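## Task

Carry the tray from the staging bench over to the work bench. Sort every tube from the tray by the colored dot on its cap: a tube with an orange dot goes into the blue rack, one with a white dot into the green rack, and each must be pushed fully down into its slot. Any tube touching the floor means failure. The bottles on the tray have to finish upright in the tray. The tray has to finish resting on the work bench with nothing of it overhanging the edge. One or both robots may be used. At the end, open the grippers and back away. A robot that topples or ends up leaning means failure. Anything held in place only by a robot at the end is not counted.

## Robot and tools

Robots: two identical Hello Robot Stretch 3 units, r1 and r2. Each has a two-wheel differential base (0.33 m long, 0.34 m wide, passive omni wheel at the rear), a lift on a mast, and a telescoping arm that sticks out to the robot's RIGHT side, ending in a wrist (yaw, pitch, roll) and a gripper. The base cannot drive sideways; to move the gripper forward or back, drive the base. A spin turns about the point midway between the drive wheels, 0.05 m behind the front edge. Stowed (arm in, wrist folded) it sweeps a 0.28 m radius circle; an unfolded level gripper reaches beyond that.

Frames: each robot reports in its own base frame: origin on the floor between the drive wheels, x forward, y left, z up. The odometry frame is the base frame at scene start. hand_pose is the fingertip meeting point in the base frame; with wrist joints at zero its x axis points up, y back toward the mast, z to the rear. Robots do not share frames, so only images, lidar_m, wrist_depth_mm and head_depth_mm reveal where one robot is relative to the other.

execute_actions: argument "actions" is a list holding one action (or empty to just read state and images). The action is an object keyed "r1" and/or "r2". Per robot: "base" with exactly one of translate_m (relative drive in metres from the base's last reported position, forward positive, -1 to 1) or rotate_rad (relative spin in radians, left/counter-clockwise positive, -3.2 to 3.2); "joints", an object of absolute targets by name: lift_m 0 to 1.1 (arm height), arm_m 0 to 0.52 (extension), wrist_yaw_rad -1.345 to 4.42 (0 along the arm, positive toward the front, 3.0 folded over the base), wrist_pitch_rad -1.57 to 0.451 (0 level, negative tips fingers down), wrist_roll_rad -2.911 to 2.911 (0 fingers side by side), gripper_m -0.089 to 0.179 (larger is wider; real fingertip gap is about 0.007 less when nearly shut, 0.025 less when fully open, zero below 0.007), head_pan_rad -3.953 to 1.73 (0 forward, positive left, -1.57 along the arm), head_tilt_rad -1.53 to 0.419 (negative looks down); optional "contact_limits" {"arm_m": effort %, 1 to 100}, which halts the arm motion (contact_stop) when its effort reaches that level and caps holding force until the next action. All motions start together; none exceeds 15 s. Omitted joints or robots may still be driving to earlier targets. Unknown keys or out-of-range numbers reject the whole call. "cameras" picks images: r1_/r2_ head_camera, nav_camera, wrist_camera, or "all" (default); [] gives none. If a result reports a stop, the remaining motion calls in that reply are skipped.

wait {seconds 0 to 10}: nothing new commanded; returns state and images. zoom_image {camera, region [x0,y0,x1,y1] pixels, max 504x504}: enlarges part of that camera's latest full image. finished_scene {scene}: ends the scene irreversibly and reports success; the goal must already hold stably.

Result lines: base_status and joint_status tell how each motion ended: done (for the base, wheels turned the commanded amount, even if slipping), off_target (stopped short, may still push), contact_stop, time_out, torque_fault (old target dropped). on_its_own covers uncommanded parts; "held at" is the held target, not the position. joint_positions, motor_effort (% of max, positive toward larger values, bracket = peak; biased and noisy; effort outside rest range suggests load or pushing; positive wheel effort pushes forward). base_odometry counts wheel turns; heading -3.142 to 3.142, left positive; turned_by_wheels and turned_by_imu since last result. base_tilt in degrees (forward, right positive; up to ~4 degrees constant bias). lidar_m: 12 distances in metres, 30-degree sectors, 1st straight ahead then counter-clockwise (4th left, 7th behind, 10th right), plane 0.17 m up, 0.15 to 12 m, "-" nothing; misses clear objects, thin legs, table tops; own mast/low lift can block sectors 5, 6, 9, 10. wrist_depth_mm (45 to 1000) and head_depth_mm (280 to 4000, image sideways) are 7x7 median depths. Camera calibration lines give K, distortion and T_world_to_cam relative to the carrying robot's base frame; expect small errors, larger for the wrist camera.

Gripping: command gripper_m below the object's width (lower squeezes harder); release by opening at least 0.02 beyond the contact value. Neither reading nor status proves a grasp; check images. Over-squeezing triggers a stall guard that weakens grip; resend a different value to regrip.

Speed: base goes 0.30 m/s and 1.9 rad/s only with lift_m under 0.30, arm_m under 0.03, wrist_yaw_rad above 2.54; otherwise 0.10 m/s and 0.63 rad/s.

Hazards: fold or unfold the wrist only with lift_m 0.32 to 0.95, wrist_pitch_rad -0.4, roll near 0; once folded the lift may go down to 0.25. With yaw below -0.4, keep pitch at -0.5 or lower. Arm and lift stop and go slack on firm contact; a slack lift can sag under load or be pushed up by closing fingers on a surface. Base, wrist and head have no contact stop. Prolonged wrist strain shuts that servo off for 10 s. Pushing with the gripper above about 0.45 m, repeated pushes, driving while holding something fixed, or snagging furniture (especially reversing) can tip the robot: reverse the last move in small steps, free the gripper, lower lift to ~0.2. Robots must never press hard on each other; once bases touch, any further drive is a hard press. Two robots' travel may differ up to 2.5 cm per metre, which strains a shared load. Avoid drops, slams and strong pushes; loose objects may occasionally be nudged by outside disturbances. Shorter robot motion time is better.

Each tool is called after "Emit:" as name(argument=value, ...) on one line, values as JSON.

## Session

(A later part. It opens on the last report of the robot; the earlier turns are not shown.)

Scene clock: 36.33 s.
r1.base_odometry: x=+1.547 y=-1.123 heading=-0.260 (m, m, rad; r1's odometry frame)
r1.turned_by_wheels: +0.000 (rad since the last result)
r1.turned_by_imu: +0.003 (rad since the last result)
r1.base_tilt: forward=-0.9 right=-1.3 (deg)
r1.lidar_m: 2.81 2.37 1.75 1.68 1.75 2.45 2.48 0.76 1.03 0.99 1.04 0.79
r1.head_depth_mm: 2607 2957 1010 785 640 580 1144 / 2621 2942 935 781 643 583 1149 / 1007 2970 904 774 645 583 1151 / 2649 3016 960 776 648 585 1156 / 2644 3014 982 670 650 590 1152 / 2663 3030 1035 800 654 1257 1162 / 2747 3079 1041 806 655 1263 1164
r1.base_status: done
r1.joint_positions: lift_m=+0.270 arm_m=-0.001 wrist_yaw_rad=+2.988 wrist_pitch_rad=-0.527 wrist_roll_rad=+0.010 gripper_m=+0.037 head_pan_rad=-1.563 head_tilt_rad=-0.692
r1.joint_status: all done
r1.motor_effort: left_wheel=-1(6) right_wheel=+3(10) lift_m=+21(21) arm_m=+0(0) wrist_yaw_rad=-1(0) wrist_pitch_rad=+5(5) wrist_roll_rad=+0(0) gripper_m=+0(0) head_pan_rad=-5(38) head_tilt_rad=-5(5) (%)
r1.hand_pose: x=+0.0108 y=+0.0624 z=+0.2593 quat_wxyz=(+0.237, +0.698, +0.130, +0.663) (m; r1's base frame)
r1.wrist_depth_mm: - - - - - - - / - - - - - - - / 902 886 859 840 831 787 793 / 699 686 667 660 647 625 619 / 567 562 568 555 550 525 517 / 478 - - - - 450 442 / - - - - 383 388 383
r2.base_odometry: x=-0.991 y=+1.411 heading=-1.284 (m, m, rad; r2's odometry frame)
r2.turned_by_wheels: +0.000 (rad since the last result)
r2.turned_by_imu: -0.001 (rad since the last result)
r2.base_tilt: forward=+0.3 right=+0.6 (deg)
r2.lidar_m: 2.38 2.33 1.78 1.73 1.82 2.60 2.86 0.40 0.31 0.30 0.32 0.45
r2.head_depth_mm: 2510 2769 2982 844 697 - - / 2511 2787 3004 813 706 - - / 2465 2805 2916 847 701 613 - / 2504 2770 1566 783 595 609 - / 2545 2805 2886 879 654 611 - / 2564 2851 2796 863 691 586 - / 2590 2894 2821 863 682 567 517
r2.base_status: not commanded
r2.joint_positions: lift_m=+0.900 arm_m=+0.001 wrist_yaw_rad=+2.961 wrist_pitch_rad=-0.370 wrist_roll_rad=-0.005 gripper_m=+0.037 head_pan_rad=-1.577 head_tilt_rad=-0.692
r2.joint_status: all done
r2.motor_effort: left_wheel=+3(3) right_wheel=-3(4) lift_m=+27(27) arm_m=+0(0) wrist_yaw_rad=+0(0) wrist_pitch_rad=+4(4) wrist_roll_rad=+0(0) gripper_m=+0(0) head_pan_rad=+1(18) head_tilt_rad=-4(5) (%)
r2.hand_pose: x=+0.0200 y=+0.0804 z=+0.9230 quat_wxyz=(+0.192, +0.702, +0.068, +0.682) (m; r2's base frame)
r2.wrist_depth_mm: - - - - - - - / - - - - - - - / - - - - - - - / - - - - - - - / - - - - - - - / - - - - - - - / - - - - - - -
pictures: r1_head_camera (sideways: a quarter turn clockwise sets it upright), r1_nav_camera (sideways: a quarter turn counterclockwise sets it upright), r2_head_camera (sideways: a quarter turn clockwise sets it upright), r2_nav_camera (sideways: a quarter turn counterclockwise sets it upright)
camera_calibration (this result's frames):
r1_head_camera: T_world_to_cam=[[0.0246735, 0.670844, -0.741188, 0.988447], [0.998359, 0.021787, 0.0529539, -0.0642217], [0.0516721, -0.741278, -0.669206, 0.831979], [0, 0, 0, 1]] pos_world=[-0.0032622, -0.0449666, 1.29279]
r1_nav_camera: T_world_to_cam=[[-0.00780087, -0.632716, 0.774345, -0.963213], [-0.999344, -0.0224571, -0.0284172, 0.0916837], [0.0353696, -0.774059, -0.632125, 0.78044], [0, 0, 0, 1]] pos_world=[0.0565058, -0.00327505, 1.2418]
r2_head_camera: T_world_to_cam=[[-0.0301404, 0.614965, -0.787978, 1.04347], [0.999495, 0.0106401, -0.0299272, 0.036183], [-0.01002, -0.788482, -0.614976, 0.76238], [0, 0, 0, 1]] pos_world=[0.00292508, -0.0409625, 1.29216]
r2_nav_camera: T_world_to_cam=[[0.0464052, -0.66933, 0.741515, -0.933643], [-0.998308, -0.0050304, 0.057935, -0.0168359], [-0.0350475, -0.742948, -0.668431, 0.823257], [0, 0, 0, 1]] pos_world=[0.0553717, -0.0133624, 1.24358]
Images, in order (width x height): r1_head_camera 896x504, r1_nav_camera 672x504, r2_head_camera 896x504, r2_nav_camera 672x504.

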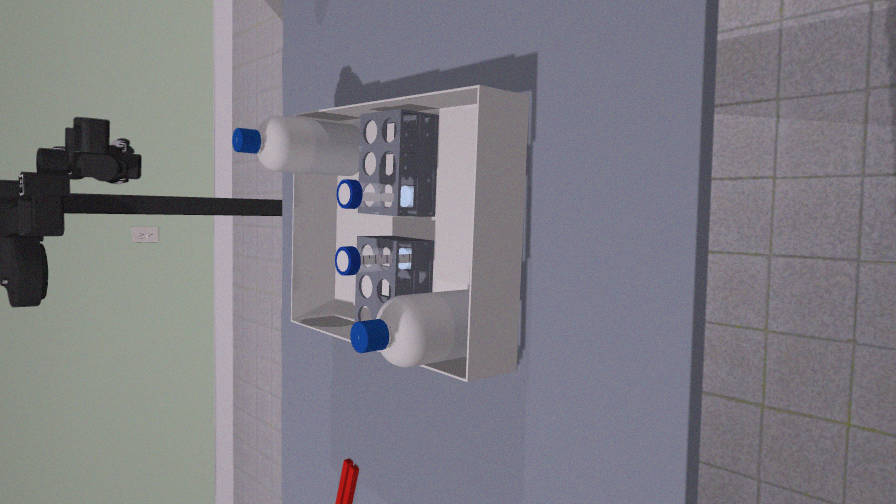

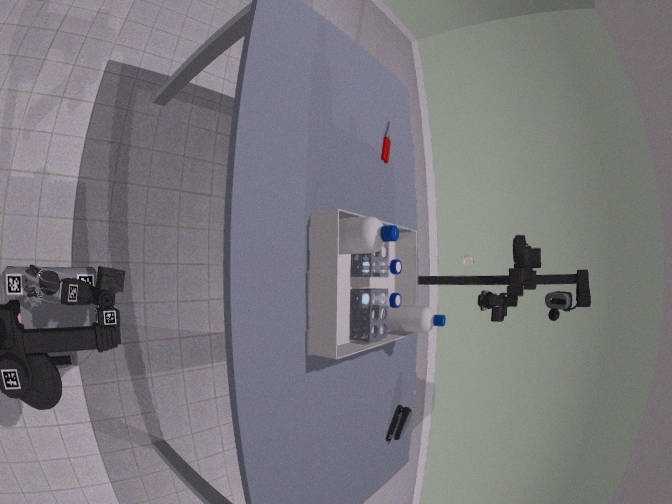

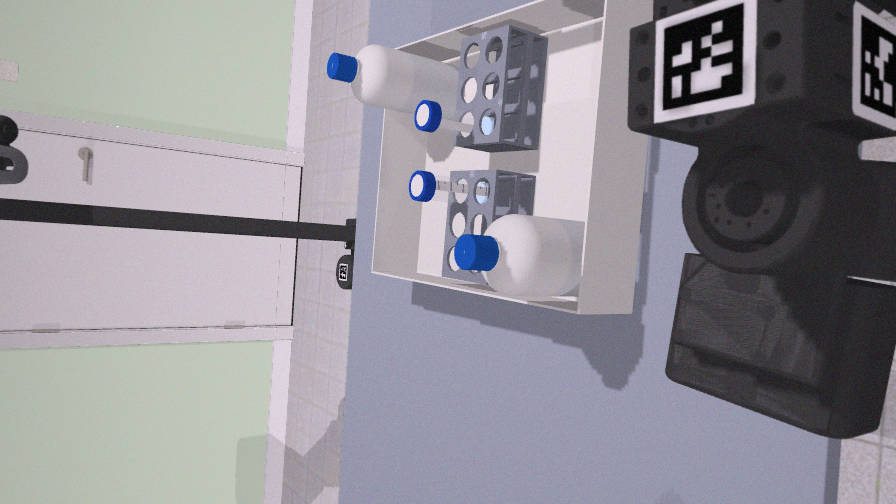

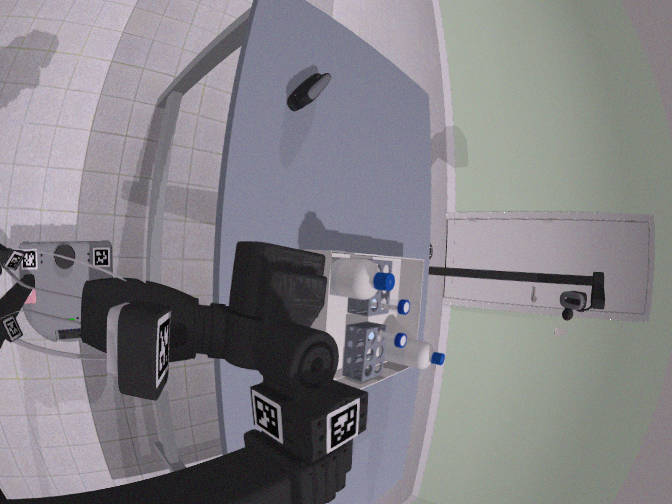

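Emit:
execute_actions(actions=[{"r1":{"joints":{"lift_m":0.93,"wrist_pitch_rad":-0.4}},"r2":{"joints":{"wrist_yaw_rad":1.5,"lift_m":0.94}}}], cameras=[])

Emit:
execute_actions(actions=[{"r1":{"joints":{"wrist_yaw_rad":1.5}},"r2":{"joints":{"lift_m":1.09}}}], cameras=[])

Emit:
execute_actions(actions=[{"r1":{"joints":{"lift_m":1.09,"wrist_yaw_rad":1.57,"wrist_pitch_rad":-1.57,"gripper_m":0.09,"head_tilt_rad":-0.9}},"r2":{"joints":{"wrist_yaw_rad":1.57,"wrist_pitch_rad":-1.57,"gripper_m":0.09,"head_tilt_rad":-0.9}}}])

Scene clock: 44.90 s.
r1.base_odometry: x=+1.547 y=-1.123 heading=-0.260 (m, m, rad; r1's odometry frame)
r1.turned_by_wheels: +0.000 (rad since the last result)
r1.turned_by_imu: +0.000 (rad since the last result)
r1.base_tilt: forward=-0.9 right=-1.5 (deg)
r1.lidar_m: 2.80 2.36 1.75 1.67 1.75 2.45 2.48 0.76 1.03 0.99 1.04 0.79
r1.head_depth_mm: 2581 2937 1009 785 - - 1141 / 2498 2962 933 782 679 - 1151 / 948 2958 904 772 681 - - / 2703 3031 958 779 684 - 1148 / 2716 3038 986 668 669 - 1162 / 2669 3023 1039 802 653 1257 1162 / 2693 3073 1048 807 657 1264 1164
r1.base_status: not commanded
r1.joint_positions: lift_m=+0.930 arm_m=-0.001 wrist_yaw_rad=+2.988 wrist_pitch_rad=-0.418 wrist_roll_rad=+0.010 gripper_m=+0.037 head_pan_rad=-1.563 head_tilt_rad=-0.692
r1.joint_status: all done
r1.motor_effort: left_wheel=-2(2) right_wheel=+4(4) lift_m=+38(40) arm_m=+0(1) wrist_yaw_rad=+1(1) wrist_pitch_rad=+7(8) wrist_roll_rad=+0(0) gripper_m=+0(0) head_pan_rad=-5(4) head_tilt_rad=-4(4) (%)
r1.hand_pose: x=+0.0130 y=+0.0773 z=+0.9423 quat_wxyz=(+0.200, +0.704, +0.093, +0.675) (m; r1's base frame)
r1.wrist_depth_mm: - - - - - - - / - - - - - - - / - - - - - - - / - - - - - - - / - - - - - - - / - - - - - - - / - - - - - - -
r2.base_odometry: x=-0.991 y=+1.411 heading=-1.284 (m, m, rad; r2's odometry frame)
r2.turned_by_wheels: +0.000 (rad since the last result)
r2.turned_by_imu: -0.001 (rad since the last result)
r2.base_tilt: forward=+0.3 right=+0.8 (deg)
r2.lidar_m: 2.38 2.34 1.77 1.73 1.82 2.61 2.86 0.41 0.31 0.30 0.32 0.45
r2.head_depth_mm: 2513 2792 2967 845 - - 499 / 2494 2794 2980 808 732 - - / 1191 2735 2925 852 731 - - / 1163 2752 2781 780 586 - - / 2498 2801 2868 876 655 576 - / 2582 2865 2821 869 688 583 - / 2593 2896 2794 860 685 - -
r2.base_status: not commanded
r2.joint_positions: lift_m=+0.940 arm_m=+0.001 wrist_yaw_rad=+1.504 wrist_pitch_rad=-0.370 wrist_roll_rad=-0.005 gripper_m=+0.037 head_pan_rad=-1.577 head_tilt_rad=-0.692
r2.joint_status: all done
r2.motor_effort: left_wheel=+3(3) right_wheel=-4(3) lift_m=+27(30) arm_m=+0(1) wrist_yaw_rad=-4(5) wrist_pitch_rad=+4(4) wrist_roll_rad=+0(0) gripper_m=+1(0) head_pan_rad=+1(2) head_tilt_rad=-5(4) (%)
r2.hand_pose: x=+0.2083 y=-0.1616 z=+0.9630 quat_wxyz=(+0.598, +0.569, -0.417, +0.381) (m; r2's base frame)
r2.wrist_depth_mm: - - - - - - - / - - - - - - - / - - - - - - - / - - - - 644 631 635 / - - - - 531 510 502 / - - - - 441 424 404 / - - - - 785 362 357
pictures: none
No camera images: the call's "cameras" was empty. Leave "cameras" out to get every camera's image.

Scene clock: 47.10 s.
r1.base_odometry: x=+1.547 y=-1.123 heading=-0.260 (m, m, rad; r1's odometry frame)
r1.turned_by_wheels: +0.000 (rad since the last result)
r1.turned_by_imu: +0.000 (rad since the last result)
r1.base_tilt: forward=-0.9 right=-1.4 (deg)
r1.lidar_m: 2.81 2.36 1.75 1.68 1.74 2.46 2.48 0.76 1.02 1.00 1.04 0.79
r1.head_depth_mm: 2645 2990 1012 785 - - 1127 / 2616 2986 933 785 683 - 1111 / 2553 2938 902 772 681 - 1104 / 2683 3043 963 775 648 572 - / 2657 3012 979 666 651 575 - / 2664 3085 1034 798 653 - - / 2721 3042 1044 803 653 - 1140
r1.base_status: not commanded
r1.joint_positions: lift_m=+0.930 arm_m=-0.001 wrist_yaw_rad=+1.503 wrist_pitch_rad=-0.418 wrist_roll_rad=+0.010 gripper_m=+0.037 head_pan_rad=-1.563 head_tilt_rad=-0.692
r1.joint_status: all done
r1.motor_effort: left_wheel=-2(2) right_wheel=+4(4) lift_m=+38(38) arm_m=+0(0) wrist_yaw_rad=-3(3) wrist_pitch_rad=+7(7) wrist_roll_rad=+0(0) gripper_m=+1(0) head_pan_rad=-5(4) head_tilt_rad=-4(5) (%)
r1.hand_pose: x=+0.2025 y=-0.1598 z=+0.9423 quat_wxyz=(+0.604, +0.581, -0.408, +0.362) (m; r1's base frame)
r1.wrist_depth_mm: - - - - - - - / - - - - - - - / - - - - - - 756 / - - - - 644 571 566 / - - - - 799 452 445 / - - - - - 375 369 / - - - - - 322 314
r2.base_odometry: x=-0.991 y=+1.411 heading=-1.284 (m, m, rad; r2's odometry frame)
r2.turned_by_wheels: +0.000 (rad since the last result)
r2.turned_by_imu: +0.000 (rad since the last result)
r2.base_tilt: forward=+0.2 right=+0.6 (deg)
r2.lidar_m: 2.38 2.33 1.77 1.73 1.83 2.60 2.86 0.40 0.31 0.30 0.32 0.45
r2.head_depth_mm: - - - - 598 588 513 / - - - - - 583 519 / - - - - - 581 516 / 1174 2811 2965 - - 565 515 / 2509 2801 2917 966 - 542 522 / 2598 2840 2823 971 - - 521 / 2593 2875 2784 - - 540 518
r2.base_status: not commanded
r2.joint_positions: lift_m=+1.090 arm_m=+0.001 wrist_yaw_rad=+1.504 wrist_pitch_rad=-0.370 wrist_roll_rad=-0.005 gripper_m=+0.037 head_pan_rad=-1.577 head_tilt_rad=-0.692
r2.joint_status: all done
r2.motor_effort: left_wheel=+3(3) right_wheel=-4(4) lift_m=+27(28) arm_m=+0(0) wrist_yaw_rad=-4(4) wrist_pitch_rad=+4(4) wrist_roll_rad=+0(0) gripper_m=+0(1) head_pan_rad=+2(1) head_tilt_rad=-4(5) (%)
r2.hand_pose: x=+0.2083 y=-0.1616 z=+1.1130 quat_wxyz=(+0.598, +0.569, -0.417, +0.381) (m; r2's base frame)
r2.wrist_depth_mm: - - - - - - - / - - - - - - - / - - - - - - - / - - - - - - - / - - - - - - - / - - - - 640 631 623 / - - - - 516 532 524
pictures: none
No camera images: the call's "cameras" was empty. Leave "cameras" out to get every camera's image.

Scene clock: 49.40 s.
r1.base_odometry: x=+1.547 y=-1.123 heading=-0.260 (m, m, rad; r1's odometry frame)
r1.turned_by_wheels: +0.000 (rad since the last result)
r1.turned_by_imu: +0.000 (rad since the last result)
r1.base_tilt: forward=-0.8 right=-1.4 (deg)
r1.lidar_m: 2.81 2.36 1.75 1.67 1.75 2.45 2.48 0.76 1.03 0.99 1.04 0.79
r1.head_depth_mm: - - - - - 1214 1097 / - - - - - 1256 - / - - 739 622 1321 1225 1132 / 2716 885 771 - 1361 1231 1127 / 2744 899 643 - 1358 1242 1100 / 2796 940 756 663 1354 1236 1109 / 2768 950 779 660 1361 1249 1112
r1.base_status: not commanded
r1.joint_positions: lift_m=+1.090 arm_m=-0.001 wrist_yaw_rad=+1.567 wrist_pitch_rad=-1.565 wrist_roll_rad=+0.010 gripper_m=+0.090 head_pan_rad=-1.563 head_tilt_rad=-0.889
r1.joint_status: all done
r1.motor_effort: left_wheel=-2(2) right_wheel=+4(3) lift_m=+38(41) arm_m=+0(0) wrist_yaw_rad=+3(3) wrist_pitch_rad=-1(6) wrist_roll_rad=+0(0) gripper_m=+0(81) head_pan_rad=-4(4) head_tilt_rad=-7(29) (%)
r1.hand_pose: x=-0.0440 y=-0.1446 z=+0.9720 quat_wxyz=(+0.707, +0.707, -0.007, -0.003) (m; r1's base frame)
r1.wrist_depth_mm: - - - - - 342 337 / - - - - - 350 339 / - - - - - 355 347 / - - - - - 358 354 / - - - - - 368 360 / - - - - - 374 367 / - - - - - 381 373
r2.base_odometry: x=-0.991 y=+1.411 heading=-1.284 (m, m, rad; r2's odometry frame)
r2.turned_by_wheels: +0.000 (rad since the last result)
r2.turned_by_imu: +0.000 (rad since the last result)
r2.base_tilt: forward=+0.1 right=+0.8 (deg)
r2.lidar_m: 2.38 2.33 1.78 1.73 1.83 2.60 2.86 0.40 0.31 0.30 0.32 0.45
r2.head_depth_mm: - - - - - 1216 1098 / - - - - - - 1092 / - - 712 - - 1201 1035 / 2643 2555 740 - 582 1203 1078 / 2647 2598 843 - - 1215 1081 / 2672 2593 834 - - 1208 1072 / 2667 2571 826 693 574 1202 1071
r2.base_status: not commanded
r2.joint_positions: lift_m=+1.090 arm_m=+0.001 wrist_yaw_rad=+1.566 wrist_pitch_rad=-1.562 wrist_roll_rad=-0.005 gripper_m=+0.090 head_pan_rad=-1.577 head_tilt_rad=-0.889
r2.joint_status: all done
r2.motor_effort: left_wheel=+3(3) right_wheel=-3(3) lift_m=+27(27) arm_m=+0(0) wrist_yaw_rad=+3(4) wrist_pitch_rad=-3(5) wrist_roll_rad=+0(0) gripper_m=+0(85) head_pan_rad=+3(2) head_tilt_rad=-6(27) (%)
r2.hand_pose: x=-0.0432 y=-0.1462 z=+0.9718 quat_wxyz=(+0.707, +0.707, -0.003, +0.003) (m; r2's base frame)
r2.wrist_depth_mm: - - - - 903 351 351 / - - - - - 358 358 / - - - - - 362 364 / - - - - 930 364 366 / - - - - 977 376 369 / - - - - - 383 365 / - - - - - 395 359
pictures: r1_head_camera (sideways: a quarter turn clockwise sets it upright), r1_nav_camera (sideways: a quarter turn counterclockwise sets it upright), r1_wrist_camera, r2_head_camera (sideways: a quarter turn clockwise sets it upright), r2_nav_camera (sideways: a quarter turn counterclockwise sets it upright), r2_wrist_camera
camera_calibration (this result's frames):
r1_head_camera: T_world_to_cam=[[0.0237122, 0.80279, -0.59579, 0.798989], [0.998443, 0.0110854, 0.0546746, -0.0664486], [0.0504968, -0.596158, -0.801277, 1.00374], [0, 0, 0, 1]] pos_world=[-0.00328632, -0.0422962, 1.28394]
r1_nav_camera: T_world_to_cam=[[-0.00678103, -0.771878, 0.635735, -0.782584], [-0.999391, -0.016539, -0.0307408, 0.0947014], [0.0342426, -0.635556, -0.771295, 0.96145], [0, 0, 0, 1]] pos_world=[0.0564145, 0.00856283, 1.24199]
r1_wrist_camera: T_world_to_cam=[[-0.0273994, -0.998905, -0.0379123, -0.10382], [-0.993146, 0.0228913, 0.114615, -0.103471], [-0.113621, 0.0407928, -0.992686, 1.12661], [0, 0, 0, 1]] pos_world=[0.0224007, -0.147296, 1.12629]
r2_head_camera: T_world_to_cam=[[-0.0293268, 0.756952, -0.652812, 0.867314], [0.999529, 0.0162715, -0.0260355, 0.0311091], [-0.00908537, -0.653268, -0.757072, 0.947193], [0, 0, 0, 1]] pos_world=[0.00294675, -0.0382509, 1.2841]
r2_nav_camera: T_world_to_cam=[[0.045661, -0.801201, 0.596651, -0.74487], [-0.998376, -0.016237, 0.054601, -0.0124805], [-0.0340586, -0.598175, -0.800641, 0.995187], [0, 0, 0, 1]] pos_world=[0.0554459, -0.00169761, 1.2419]
r2_wrist_camera: T_world_to_cam=[[-0.0175852, -0.999815, -0.00784753, -0.140644], [-0.990298, 0.0163347, 0.137998, -0.139224], [-0.137845, 0.0101981, -0.990401, 1.12942], [0, 0, 0, 1]] pos_world=[0.0153382, -0.149862, 1.13669]
Images, in order (width x height): r1_head_camera 896x504, r1_nav_camera 672x504, r1_wrist_camera 644x364, r2_head_camera 896x504, r2_nav_camera 672x504, r2_wrist_camera 644x364.

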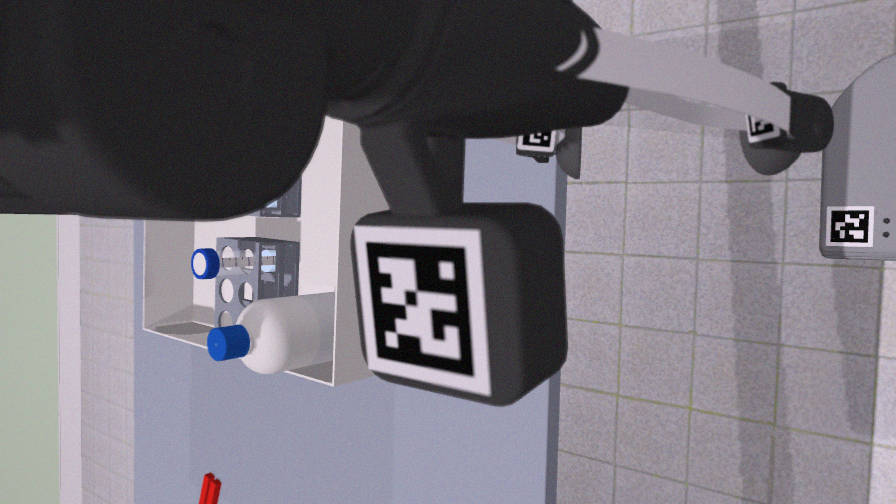

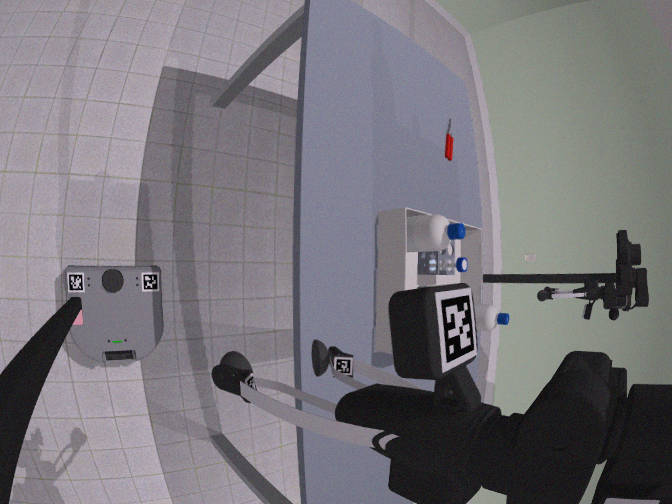

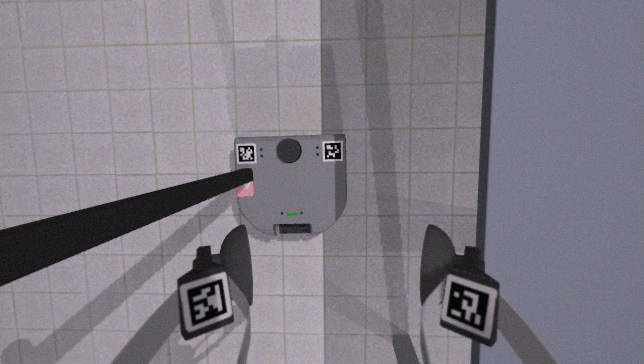

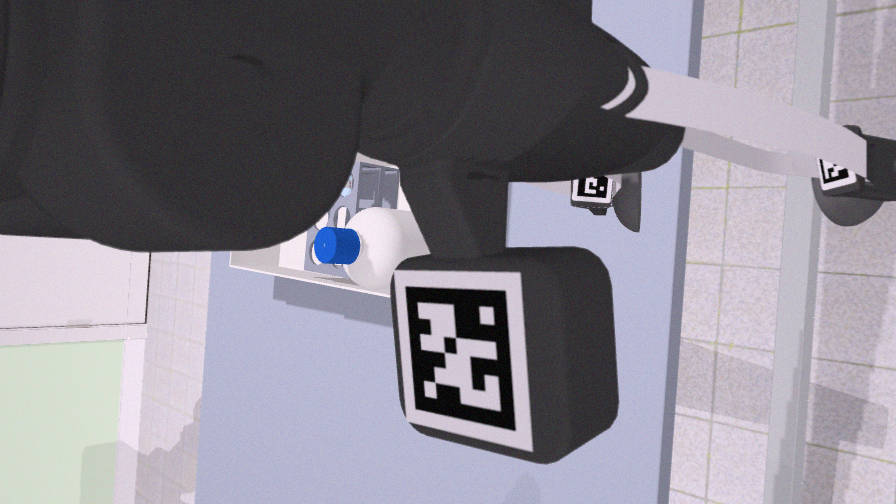

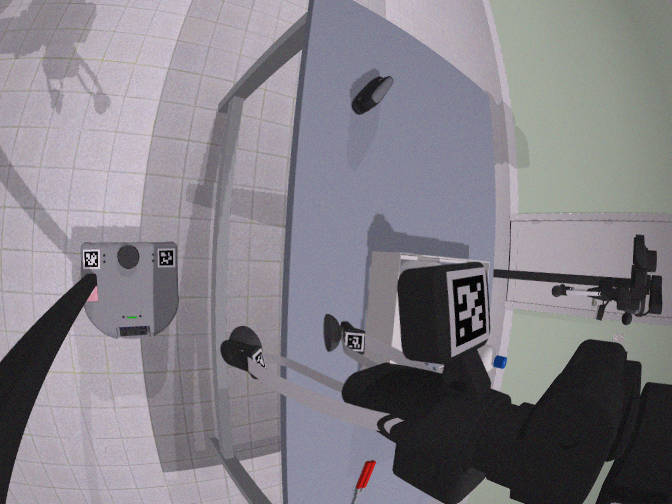

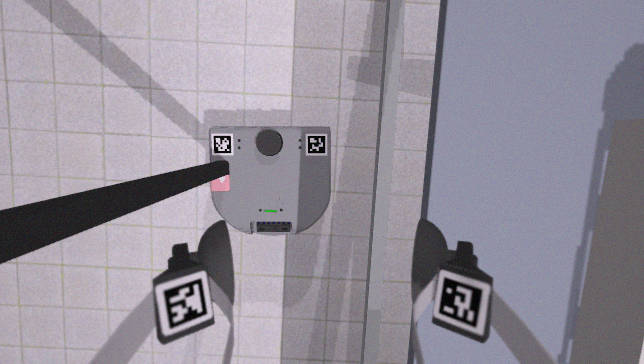

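Emit:
execute_actions(actions=[{"r1":{"base":{"rotate_rad":-0.035},"joints":{"arm_m":0.345,"gripper_m":0.06}},"r2":{"base":{"rotate_rad":-0.05},"joints":{"arm_m":0.255,"gripper_m":0.06}}}], cameras=[])

Emit:
execute_actions(actions=[{"r1":{"base":{"translate_m":0.03},"joints":{"lift_m":1.02}},"r2":{"base":{"translate_m":-0.085},"joints":{"lift_m":1.02}}}], cameras=["r1_head_camera","r1_wrist_camera","r2_head_camera","r2_wrist_camera"])

Scene clock: 57.60 s.
r1.base_odometry: x=+1.547 y=-1.123 heading=-0.295 (m, m, rad; r1's odometry frame)
r1.turned_by_wheels: -0.035 (rad since the last result)
r1.turned_by_imu: -0.035 (rad since the last result)
r1.base_tilt: forward=-0.9 right=-1.3 (deg)
r1.lidar_m: 2.81 2.44 1.76 1.67 1.73 2.36 2.49 0.76 1.04 1.00 1.03 0.79
r1.head_depth_mm: 2701 916 751 644 1307 1216 1101 / 2655 896 753 645 1312 1229 1130 / 2728 875 745 649 1315 1226 1133 / 2755 897 762 648 1320 1237 1120 / 2772 880 659 653 1326 1231 1106 / 2738 938 719 657 1333 1240 1113 / 2758 946 776 658 1335 1244 1118
r1.base_status: done
r1.joint_positions: lift_m=+1.090 arm_m=+0.345 wrist_yaw_rad=+1.568 wrist_pitch_rad=-1.565 wrist_roll_rad=+0.010 gripper_m=+0.060 head_pan_rad=-1.563 head_tilt_rad=-0.889
r1.joint_status: all done
r1.motor_effort: left_wheel=+1(1) right_wheel=+0(0) lift_m=+39(38) arm_m=+3(1) wrist_yaw_rad=+2(3) wrist_pitch_rad=-1(2) wrist_roll_rad=+1(0) gripper_m=+0(79) head_pan_rad=-4(5) head_tilt_rad=-7(7) (%)
r1.hand_pose: x=-0.0441 y=-0.4898 z=+0.9720 quat_wxyz=(+0.707, +0.707, -0.006, -0.003) (m; r1's base frame)
r1.wrist_depth_mm: - - 358 349 248 334 278 / - - 361 355 348 320 282 / - - 369 363 354 347 341 / - - 375 369 360 327 243 / - - 382 376 366 337 326 / - - - 380 359 327 322 / - - 400 390 388 376 375
r2.base_odometry: x=-0.991 y=+1.411 heading=-1.334 (m, m, rad; r2's odometry frame)
r2.turned_by_wheels: -0.050 (rad since the last result)
r2.turned_by_imu: -0.051 (rad since the last result)
r2.base_tilt: forward=+0.2 right=+0.8 (deg)
r2.lidar_m: 2.38 2.45 1.79 1.73 1.80 2.47 2.87 0.43 0.31 0.30 0.31 0.43
r2.head_depth_mm: 2635 2702 830 660 603 1220 1097 / - 792 764 703 598 1206 1090 / - - 814 651 596 1211 1090 / 1243 1438 827 620 592 1215 1084 / 2586 1030 817 642 590 1213 1080 / 2626 2593 835 687 584 1212 1059 / 2669 2557 829 687 583 1201 1053
r2.base_status: done
r2.joint_positions: lift_m=+1.090 arm_m=+0.255 wrist_yaw_rad=+1.567 wrist_pitch_rad=-1.563 wrist_roll_rad=-0.005 gripper_m=+0.060 head_pan_rad=-1.577 head_tilt_rad=-0.889
r2.joint_status: all done
r2.motor_effort: left_wheel=+3(8) right_wheel=-2(7) lift_m=+27(27) arm_m=+2(2) wrist_yaw_rad=+3(4) wrist_pitch_rad=-3(3) wrist_roll_rad=+0(0) gripper_m=+0(84) head_pan_rad=+2(2) head_tilt_rad=-8(6) (%)
r2.hand_pose: x=-0.0435 y=-0.3999 z=+0.9718 quat_wxyz=(+0.707, +0.707, -0.002, +0.003) (m; r2's base frame)
r2.wrist_depth_mm: - - 355 346 349 352 347 / - - 358 353 355 356 351 / - - 361 365 231 310 302 / - - 370 374 238 311 309 / - - 380 378 375 373 341 / - - - 388 - 374 354 / - - 390 391 395 354 328
pictures: none
No camera images: the call's "cameras" was empty. Leave "cameras" out to get every camera's image.

Scene clock: 60.13 s.
r1.base_odometry: x=+1.576 y=-1.131 heading=-0.295 (m, m, rad; r1's odometry frame)
r1.turned_by_wheels: +0.000 (rad since the last result)
r1.turned_by_imu: +0.000 (rad since the last result)
r1.base_tilt: forward=-0.9 right=-1.3 (deg)
r1.lidar_m: 2.78 2.45 1.76 1.68 1.73 2.36 2.51 0.78 1.04 0.99 1.03 0.77
r1.head_depth_mm: 2693 915 756 642 1315 1222 1096 / - 845 740 646 1307 1234 1130 / 2705 870 708 647 1319 1233 1138 / 2705 880 762 650 1326 1233 1120 / 2735 901 639 653 1317 1236 1108 / 2801 946 774 656 1326 1240 1114 / 2780 947 776 659 1345 1244 1113
r1.base_status: done
r1.joint_positions: lift_m=+1.020 arm_m=+0.345 wrist_yaw_rad=+1.568 wrist_pitch_rad=-1.565 wrist_roll_rad=+0.010 gripper_m=+0.060 head_pan_rad=-1.563 head_tilt_rad=-0.889
r1.joint_status: all done
r1.motor_effort: left_wheel=+0(4) right_wheel=+0(4) lift_m=+21(35) arm_m=+3(3) wrist_yaw_rad=+2(2) wrist_pitch_rad=-1(1) wrist_roll_rad=+0(0) gripper_m=+1(0) head_pan_rad=-5(5) head_tilt_rad=-8(7) (%)
r1.hand_pose: x=-0.0441 y=-0.4898 z=+0.9027 quat_wxyz=(+0.707, +0.707, -0.006, -0.003) (m; r1's base frame)
r1.wrist_depth_mm: - 292 286 281 178 162 241 / - 299 292 288 279 279 217 / - - 298 292 286 283 252 / - 308 302 298 292 286 255 / - - 309 305 297 291 231 / - - - 311 302 298 234 / - - 322 315 262 272 245
r2.base_odometry: x=-1.011 y=+1.494 heading=-1.334 (m, m, rad; r2's odometry frame)
r2.turned_by_wheels: +0.000 (rad since the last result)
r2.turned_by_imu: +0.000 (rad since the last result)
r2.base_tilt: forward=+0.1 right=+0.7 (deg)
r2.lidar_m: 2.46 2.45 1.80 1.73 1.80 2.47 2.78 0.42 0.31 0.30 0.31 0.43
r2.head_depth_mm: 2666 2723 867 710 602 1214 1097 / 2642 2775 834 689 599 1209 1101 / - - 731 700 596 1200 1090 / 713 2734 768 650 594 1197 1086 / 2613 2702 783 639 590 1211 1080 / 2643 2593 808 635 587 1208 1066 / 2647 2570 826 685 583 1211 1055
r2.base_status: done
r2.joint_positions: lift_m=+1.020 arm_m=+0.255 wrist_yaw_rad=+1.567 wrist_pitch_rad=-1.563 wrist_roll_rad=-0.005 gripper_m=+0.060 head_pan_rad=-1.577 head_tilt_rad=-0.889
r2.joint_status: all done
r2.motor_effort: left_wheel=+2(4) right_wheel=-3(8) lift_m=+12(23) arm_m=+2(2) wrist_yaw_rad=+3(3) wrist_pitch_rad=-3(3) wrist_roll_rad=+0(0) gripper_m=+0(0) head_pan_rad=+2(2) head_tilt_rad=-6(7) (%)
r2.hand_pose: x=-0.0435 y=-0.3999 z=+0.9028 quat_wxyz=(+0.707, +0.707, -0.002, +0.003) (m; r2's base frame)
r2.wrist_depth_mm: - - 284 286 207 153 253 / - - 289 289 252 285 262 / - - 297 293 291 295 264 / - 302 303 302 298 297 296 / - - 307 308 301 301 276 / - - - 309 - 309 279 / - - 322 317 295 309 273
pictures: r1_head_camera (sideways: a quarter turn clockwise sets it upright), r1_wrist_camera, r2_head_camera (sideways: a quarter turn clockwise sets it upright), r2_wrist_camera
camera_calibration (this result's frames):
r1_head_camera: T_world_to_cam=[[0.0238023, 0.803073, -0.595405, 0.798488], [0.998444, 0.0109445, 0.0546762, -0.0664507], [0.0504254, -0.595781, -0.801563, 1.00411], [0, 0, 0, 1]] pos_world=[-0.00329125, -0.0422865, 1.28392]
r1_wrist_camera: T_world_to_cam=[[-0.0266896, -0.998925, -0.0379064, -0.451288], [-0.993134, 0.0221762, 0.114862, -0.0882644], [-0.113897, 0.0407117, -0.992658, 1.07185], [0, 0, 0, 1]] pos_world=[0.0223774, -0.492482, 1.05701]
r2_head_camera: T_world_to_cam=[[-0.0293866, 0.757348, -0.65235, 0.866713], [0.999527, 0.0163696, -0.0260217, 0.0310912], [-0.0090288, -0.652807, -0.757471, 0.94771], [0, 0, 0, 1]] pos_world=[0.00294996, -0.0382403, 1.28407]
r2_wrist_camera: T_world_to_cam=[[-0.0168024, -0.999828, -0.00783338, -0.394833], [-0.990161, 0.0155504, 0.139067, -0.127105], [-0.138921, 0.010093, -0.990252, 1.06342], [0, 0, 0, 1]] pos_world=[0.0152424, -0.403521, 1.06763]
Images, in order (width x height): r1_head_camera 896x504, r1_wrist_camera 644x364, r2_head_camera 896x504, r2_wrist_camera 644x364.

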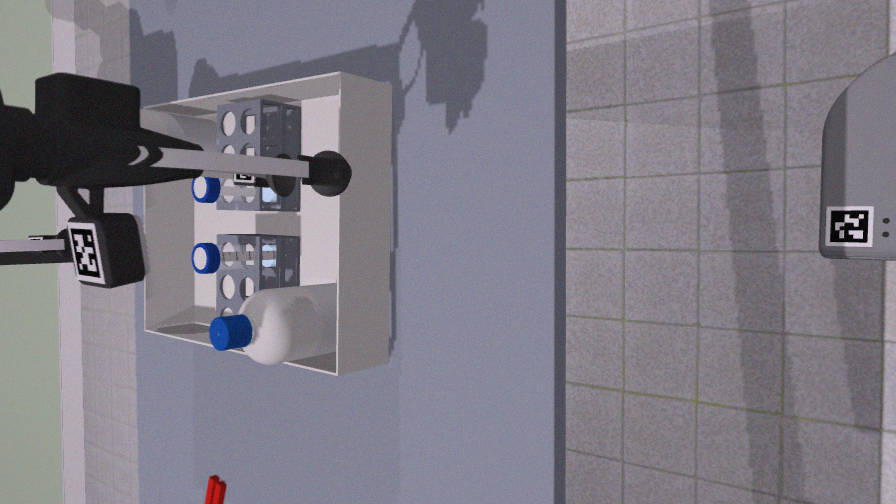

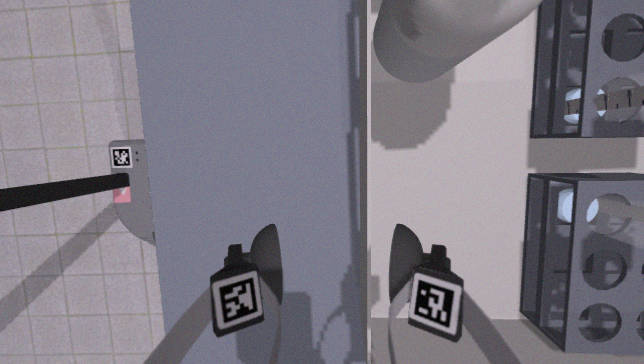

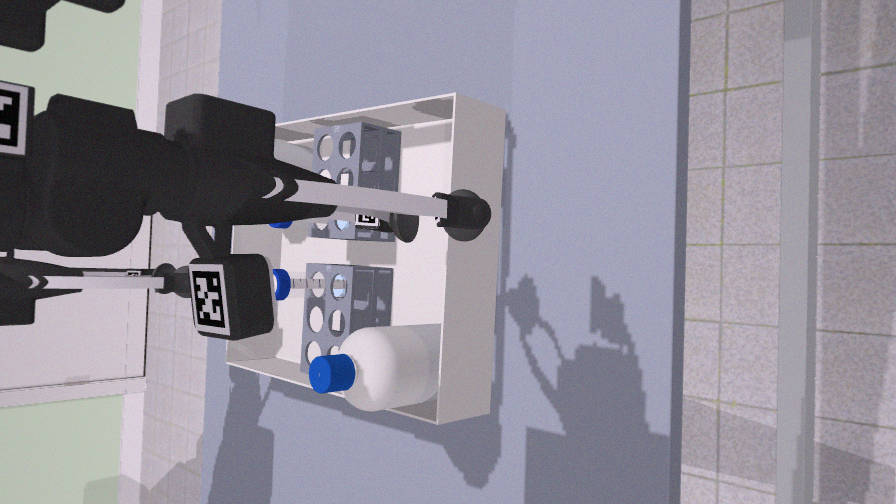

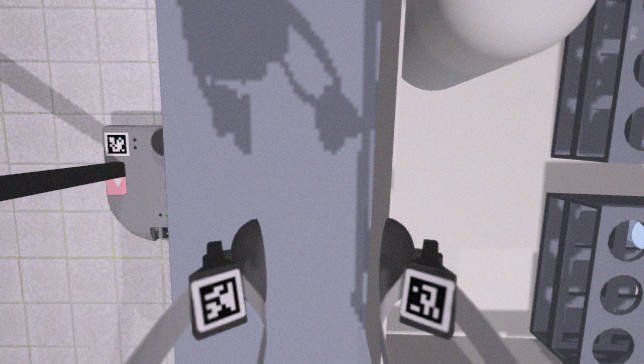

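Emit:
execute_actions(actions=[{"r1":{"joints":{"arm_m":0.366}},"r2":{"joints":{"arm_m":0.29}}}], cameras=[])

Emit:
execute_actions(actions=[{"r1":{"joints":{"lift_m":0.935}},"r2":{"joints":{"lift_m":0.945}}}], cameras=["r1_head_camera","r1_wrist_camera","r2_head_camera","r2_wrist_camera"])

Scene clock: 62.40 s.
r1.base_odometry: x=+1.576 y=-1.131 heading=-0.295 (m, m, rad; r1's odometry frame)
r1.turned_by_wheels: +0.000 (rad since the last result)
r1.turned_by_imu: +0.000 (rad since the last result)
r1.base_tilt: forward=-0.9 right=-1.4 (deg)
r1.lidar_m: 2.78 2.44 1.77 1.67 1.73 2.36 2.51 0.78 1.04 1.00 1.03 0.77
r1.head_depth_mm: 2708 914 754 640 1297 1217 1099 / - 847 735 646 1310 1220 1129 / 2651 870 675 648 1323 1228 1134 / 2697 894 758 651 1314 1237 1120 / 2785 902 639 652 1322 1235 1109 / 2784 946 773 656 1325 1239 1111 / 2745 949 776 659 1335 1245 1117
r1.base_status: not commanded
r1.joint_positions: lift_m=+1.020 arm_m=+0.366 wrist_yaw_rad=+1.568 wrist_pitch_rad=-1.565 wrist_roll_rad=+0.010 gripper_m=+0.060 head_pan_rad=-1.563 head_tilt_rad=-0.889
r1.joint_status: all done
r1.motor_effort: left_wheel=+1(1) right_wheel=+1(0) lift_m=+20(20) arm_m=+3(3) wrist_yaw_rad=+2(2) wrist_pitch_rad=-1(1) wrist_roll_rad=+0(0) gripper_m=-1(0) head_pan_rad=-4(5) head_tilt_rad=-6(5) (%)
r1.hand_pose: x=-0.0441 y=-0.5108 z=+0.9027 quat_wxyz=(+0.707, +0.707, -0.006, -0.003) (m; r1's base frame)
r1.wrist_depth_mm: - 293 288 280 154 267 214 / - 296 293 285 280 275 216 / - 301 298 292 286 281 247 / - 308 304 298 290 285 241 / - 316 307 306 296 289 229 / - - - 308 305 294 234 / - - 322 316 263 261 245
r2.base_odometry: x=-1.011 y=+1.494 heading=-1.334 (m, m, rad; r2's odometry frame)
r2.turned_by_wheels: +0.000 (rad since the last result)
r2.turned_by_imu: +0.000 (rad since the last result)
r2.base_tilt: forward=+0.0 right=+0.6 (deg)
r2.lidar_m: 2.46 2.45 1.79 1.73 1.80 2.47 2.78 0.43 0.31 0.30 0.31 0.43
r2.head_depth_mm: 2693 2774 864 712 604 1209 1097 / 2700 2639 839 689 598 1209 1091 / - - 763 674 596 1209 1090 / 700 2548 770 648 593 1207 1084 / 2640 2704 784 638 588 1214 1082 / 2638 2579 809 635 584 1208 1070 / 2679 2556 831 685 582 1199 1059
r2.base_status: not commanded
r2.joint_positions: lift_m=+1.020 arm_m=+0.290 wrist_yaw_rad=+1.567 wrist_pitch_rad=-1.563 wrist_roll_rad=-0.005 gripper_m=+0.060 head_pan_rad=-1.577 head_tilt_rad=-0.889
r2.joint_status: all done
r2.motor_effort: left_wheel=+2(2) right_wheel=-3(2) lift_m=+13(13) arm_m=+3(5) wrist_yaw_rad=+2(3) wrist_pitch_rad=-2(2) wrist_roll_rad=+0(0) gripper_m=+0(0) head_pan_rad=+2(2) head_tilt_rad=-5(7) (%)
r2.hand_pose: x=-0.0435 y=-0.4349 z=+0.9028 quat_wxyz=(+0.707, +0.707, -0.002, +0.003) (m; r2's base frame)
r2.wrist_depth_mm: - 285 283 284 154 255 227 / - 293 290 290 269 287 231 / - 295 295 293 294 291 236 / - 303 301 297 298 297 295 / - 310 306 307 304 301 247 / - 315 - 311 - 305 252 / - - 322 315 300 285 253
pictures: none
No camera images: the call's "cameras" was empty. Leave "cameras" out to get every camera's image.

Scene clock: 64.00 s.
r1.base_odometry: x=+1.576 y=-1.131 heading=-0.295 (m, m, rad; r1's odometry frame)
r1.turned_by_wheels: +0.000 (rad since the last result)
r1.turned_by_imu: +0.000 (rad since the last result)
r1.base_tilt: forward=-1.0 right=-1.3 (deg)
r1.lidar_m: 2.78 2.45 1.77 1.68 1.74 2.37 2.51 0.78 1.04 1.00 1.03 0.77
r1.head_depth_mm: - 887 757 643 1310 1223 1095 / 2691 888 737 645 1315 1219 1132 / - 767 756 647 1321 1226 1140 / 2603 875 762 650 1324 1230 1118 / 2764 906 638 654 1327 1233 1110 / 2745 947 772 656 1331 1236 1111 / 2786 950 779 659 1335 1245 1114
r1.base_status: not commanded
r1.joint_positions: lift_m=+0.935 arm_m=+0.366 wrist_yaw_rad=+1.568 wrist_pitch_rad=-1.565 wrist_roll_rad=+0.010 gripper_m=+0.060 head_pan_rad=-1.563 head_tilt_rad=-0.889
r1.joint_status: all done
r1.motor_effort: left_wheel=+1(1) right_wheel=+1(0) lift_m=+21(19) arm_m=+3(3) wrist_yaw_rad=+2(2) wrist_pitch_rad=-1(1) wrist_roll_rad=+1(0) gripper_m=+0(0) head_pan_rad=-3(4) head_tilt_rad=-6(8) (%)
r1.hand_pose: x=-0.0441 y=-0.5108 z=+0.8177 quat_wxyz=(+0.707, +0.707, -0.006, -0.003) (m; r1's base frame)
r1.wrist_depth_mm: 210 206 203 201 152 192 187 / 215 210 207 204 199 196 188 / 218 215 211 207 202 199 197 / 221 218 215 211 206 203 199 / - 223 219 215 210 207 198 / - 227 - 219 216 211 202 / - 233 229 224 219 214 204
r2.base_odometry: x=-1.011 y=+1.494 heading=-1.334 (m, m, rad; r2's odometry frame)
r2.turned_by_wheels: +0.000 (rad since the last result)
r2.turned_by_imu: +0.000 (rad since the last result)
r2.base_tilt: forward=+0.1 right=+0.6 (deg)
r2.lidar_m: 2.46 2.45 1.79 1.73 1.80 2.47 2.78 0.42 0.31 0.30 0.31 0.43
r2.head_depth_mm: 2539 - 836 696 605 1216 1096 / 2510 2582 835 689 601 1204 1087 / 2534 - - 697 594 1207 1085 / 673 863 753 647 593 1198 1087 / 2510 2598 772 637 590 1221 1083 / 2635 2566 807 635 587 1212 1078 / 2658 2548 826 685 581 1207 1059
r2.base_status: not commanded
r2.joint_positions: lift_m=+0.945 arm_m=+0.290 wrist_yaw_rad=+1.567 wrist_pitch_rad=-1.563 wrist_roll_rad=-0.005 gripper_m=+0.060 head_pan_rad=-1.577 head_tilt_rad=-0.889
r2.joint_status: all done
r2.motor_effort: left_wheel=+2(2) right_wheel=-3(3) lift_m=+12(13) arm_m=+2(2) wrist_yaw_rad=+3(3) wrist_pitch_rad=-3(2) wrist_roll_rad=+0(0) gripper_m=+0(1) head_pan_rad=+2(2) head_tilt_rad=-7(6) (%)
r2.hand_pose: x=-0.0435 y=-0.4349 z=+0.8278 quat_wxyz=(+0.707, +0.707, -0.002, +0.003) (m; r2's base frame)
r2.wrist_depth_mm: 215 215 213 211 139 130 206 / 954 218 218 219 213 213 212 / 930 221 222 221 220 218 213 / 985 226 227 225 223 223 223 / - 230 232 230 226 228 224 / - 235 - 232 - 232 224 / - 239 240 237 237 237 210
pictures: r1_head_camera (sideways: a quarter turn clockwise sets it upright), r1_wrist_camera, r2_head_camera (sideways: a quarter turn clockwise sets it upright), r2_wrist_camera
camera_calibration (this result's frames):
r1_head_camera: T_world_to_cam=[[0.0238024, 0.803073, -0.595406, 0.798488], [0.998444, 0.0109444, 0.0546762, -0.0664507], [0.0504253, -0.595781, -0.801563, 1.00411], [0, 0, 0, 1]] pos_world=[-0.00329125, -0.0422865, 1.28392]
r1_wrist_camera: T_world_to_cam=[[-0.0266896, -0.998925, -0.0379064, -0.475487], [-0.993134, 0.0221762, 0.114862, -0.0780355], [-0.113898, 0.0407117, -0.992658, 0.988324], [0, 0, 0, 1]] pos_world=[0.0223774, -0.513481, 0.972007]
r2_head_camera: T_world_to_cam=[[-0.0293867, 0.757348, -0.65235, 0.866713], [0.999527, 0.0163697, -0.0260217, 0.0310912], [-0.00902872, -0.652807, -0.757471, 0.94771], [0, 0, 0, 1]] pos_world=[0.00294997, -0.0382403, 1.28407]
r2_wrist_camera: T_world_to_cam=[[-0.0168028, -0.999828, -0.00783338, -0.430416], [-0.990161, 0.0155508, 0.139066, -0.116129], [-0.138921, 0.010093, -0.990252, 0.989492], [0, 0, 0, 1]] pos_world=[0.0152425, -0.438523, 0.992625]
Images, in order (width x height): r1_head_camera 896x504, r1_wrist_camera 644x364, r2_head_camera 896x504, r2_wrist_camera 644x364.

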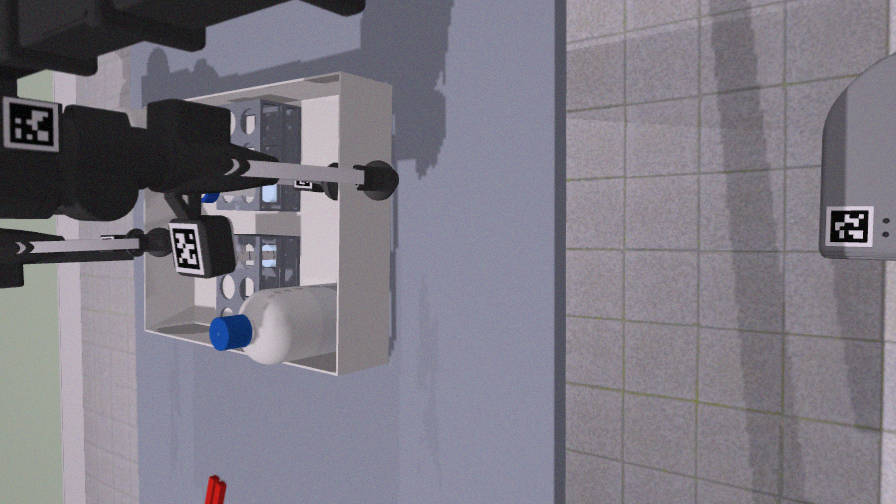

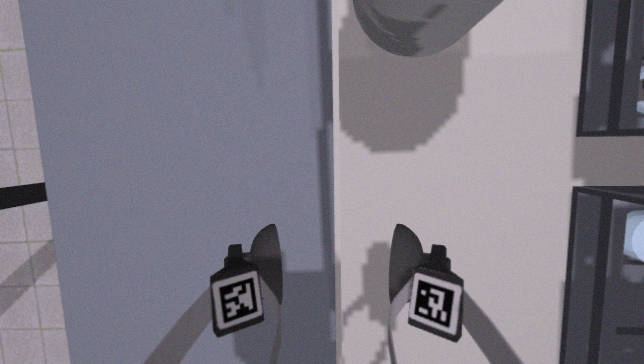

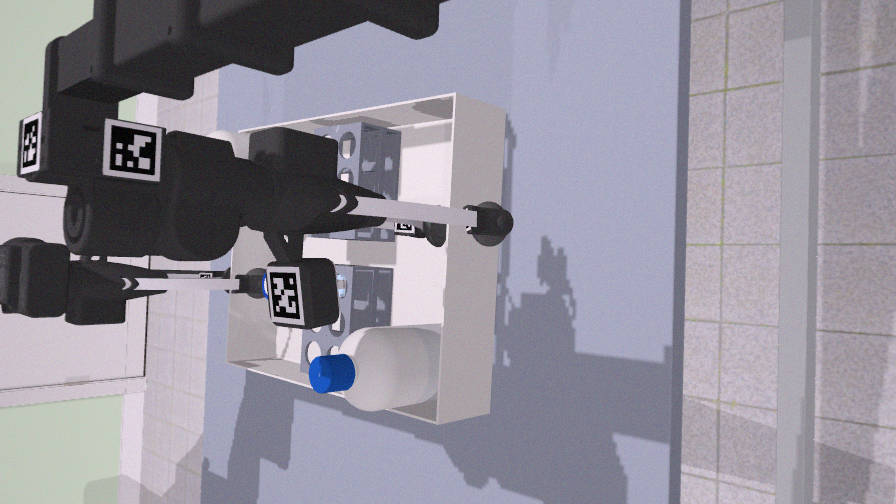

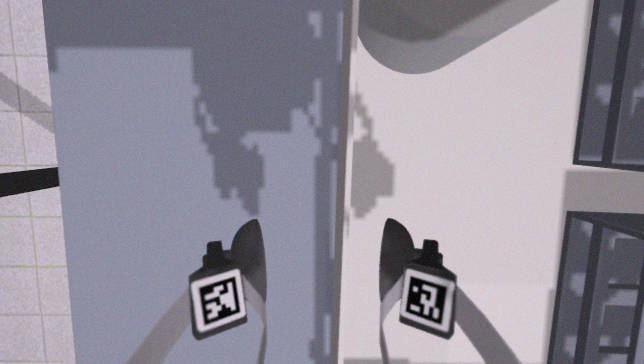

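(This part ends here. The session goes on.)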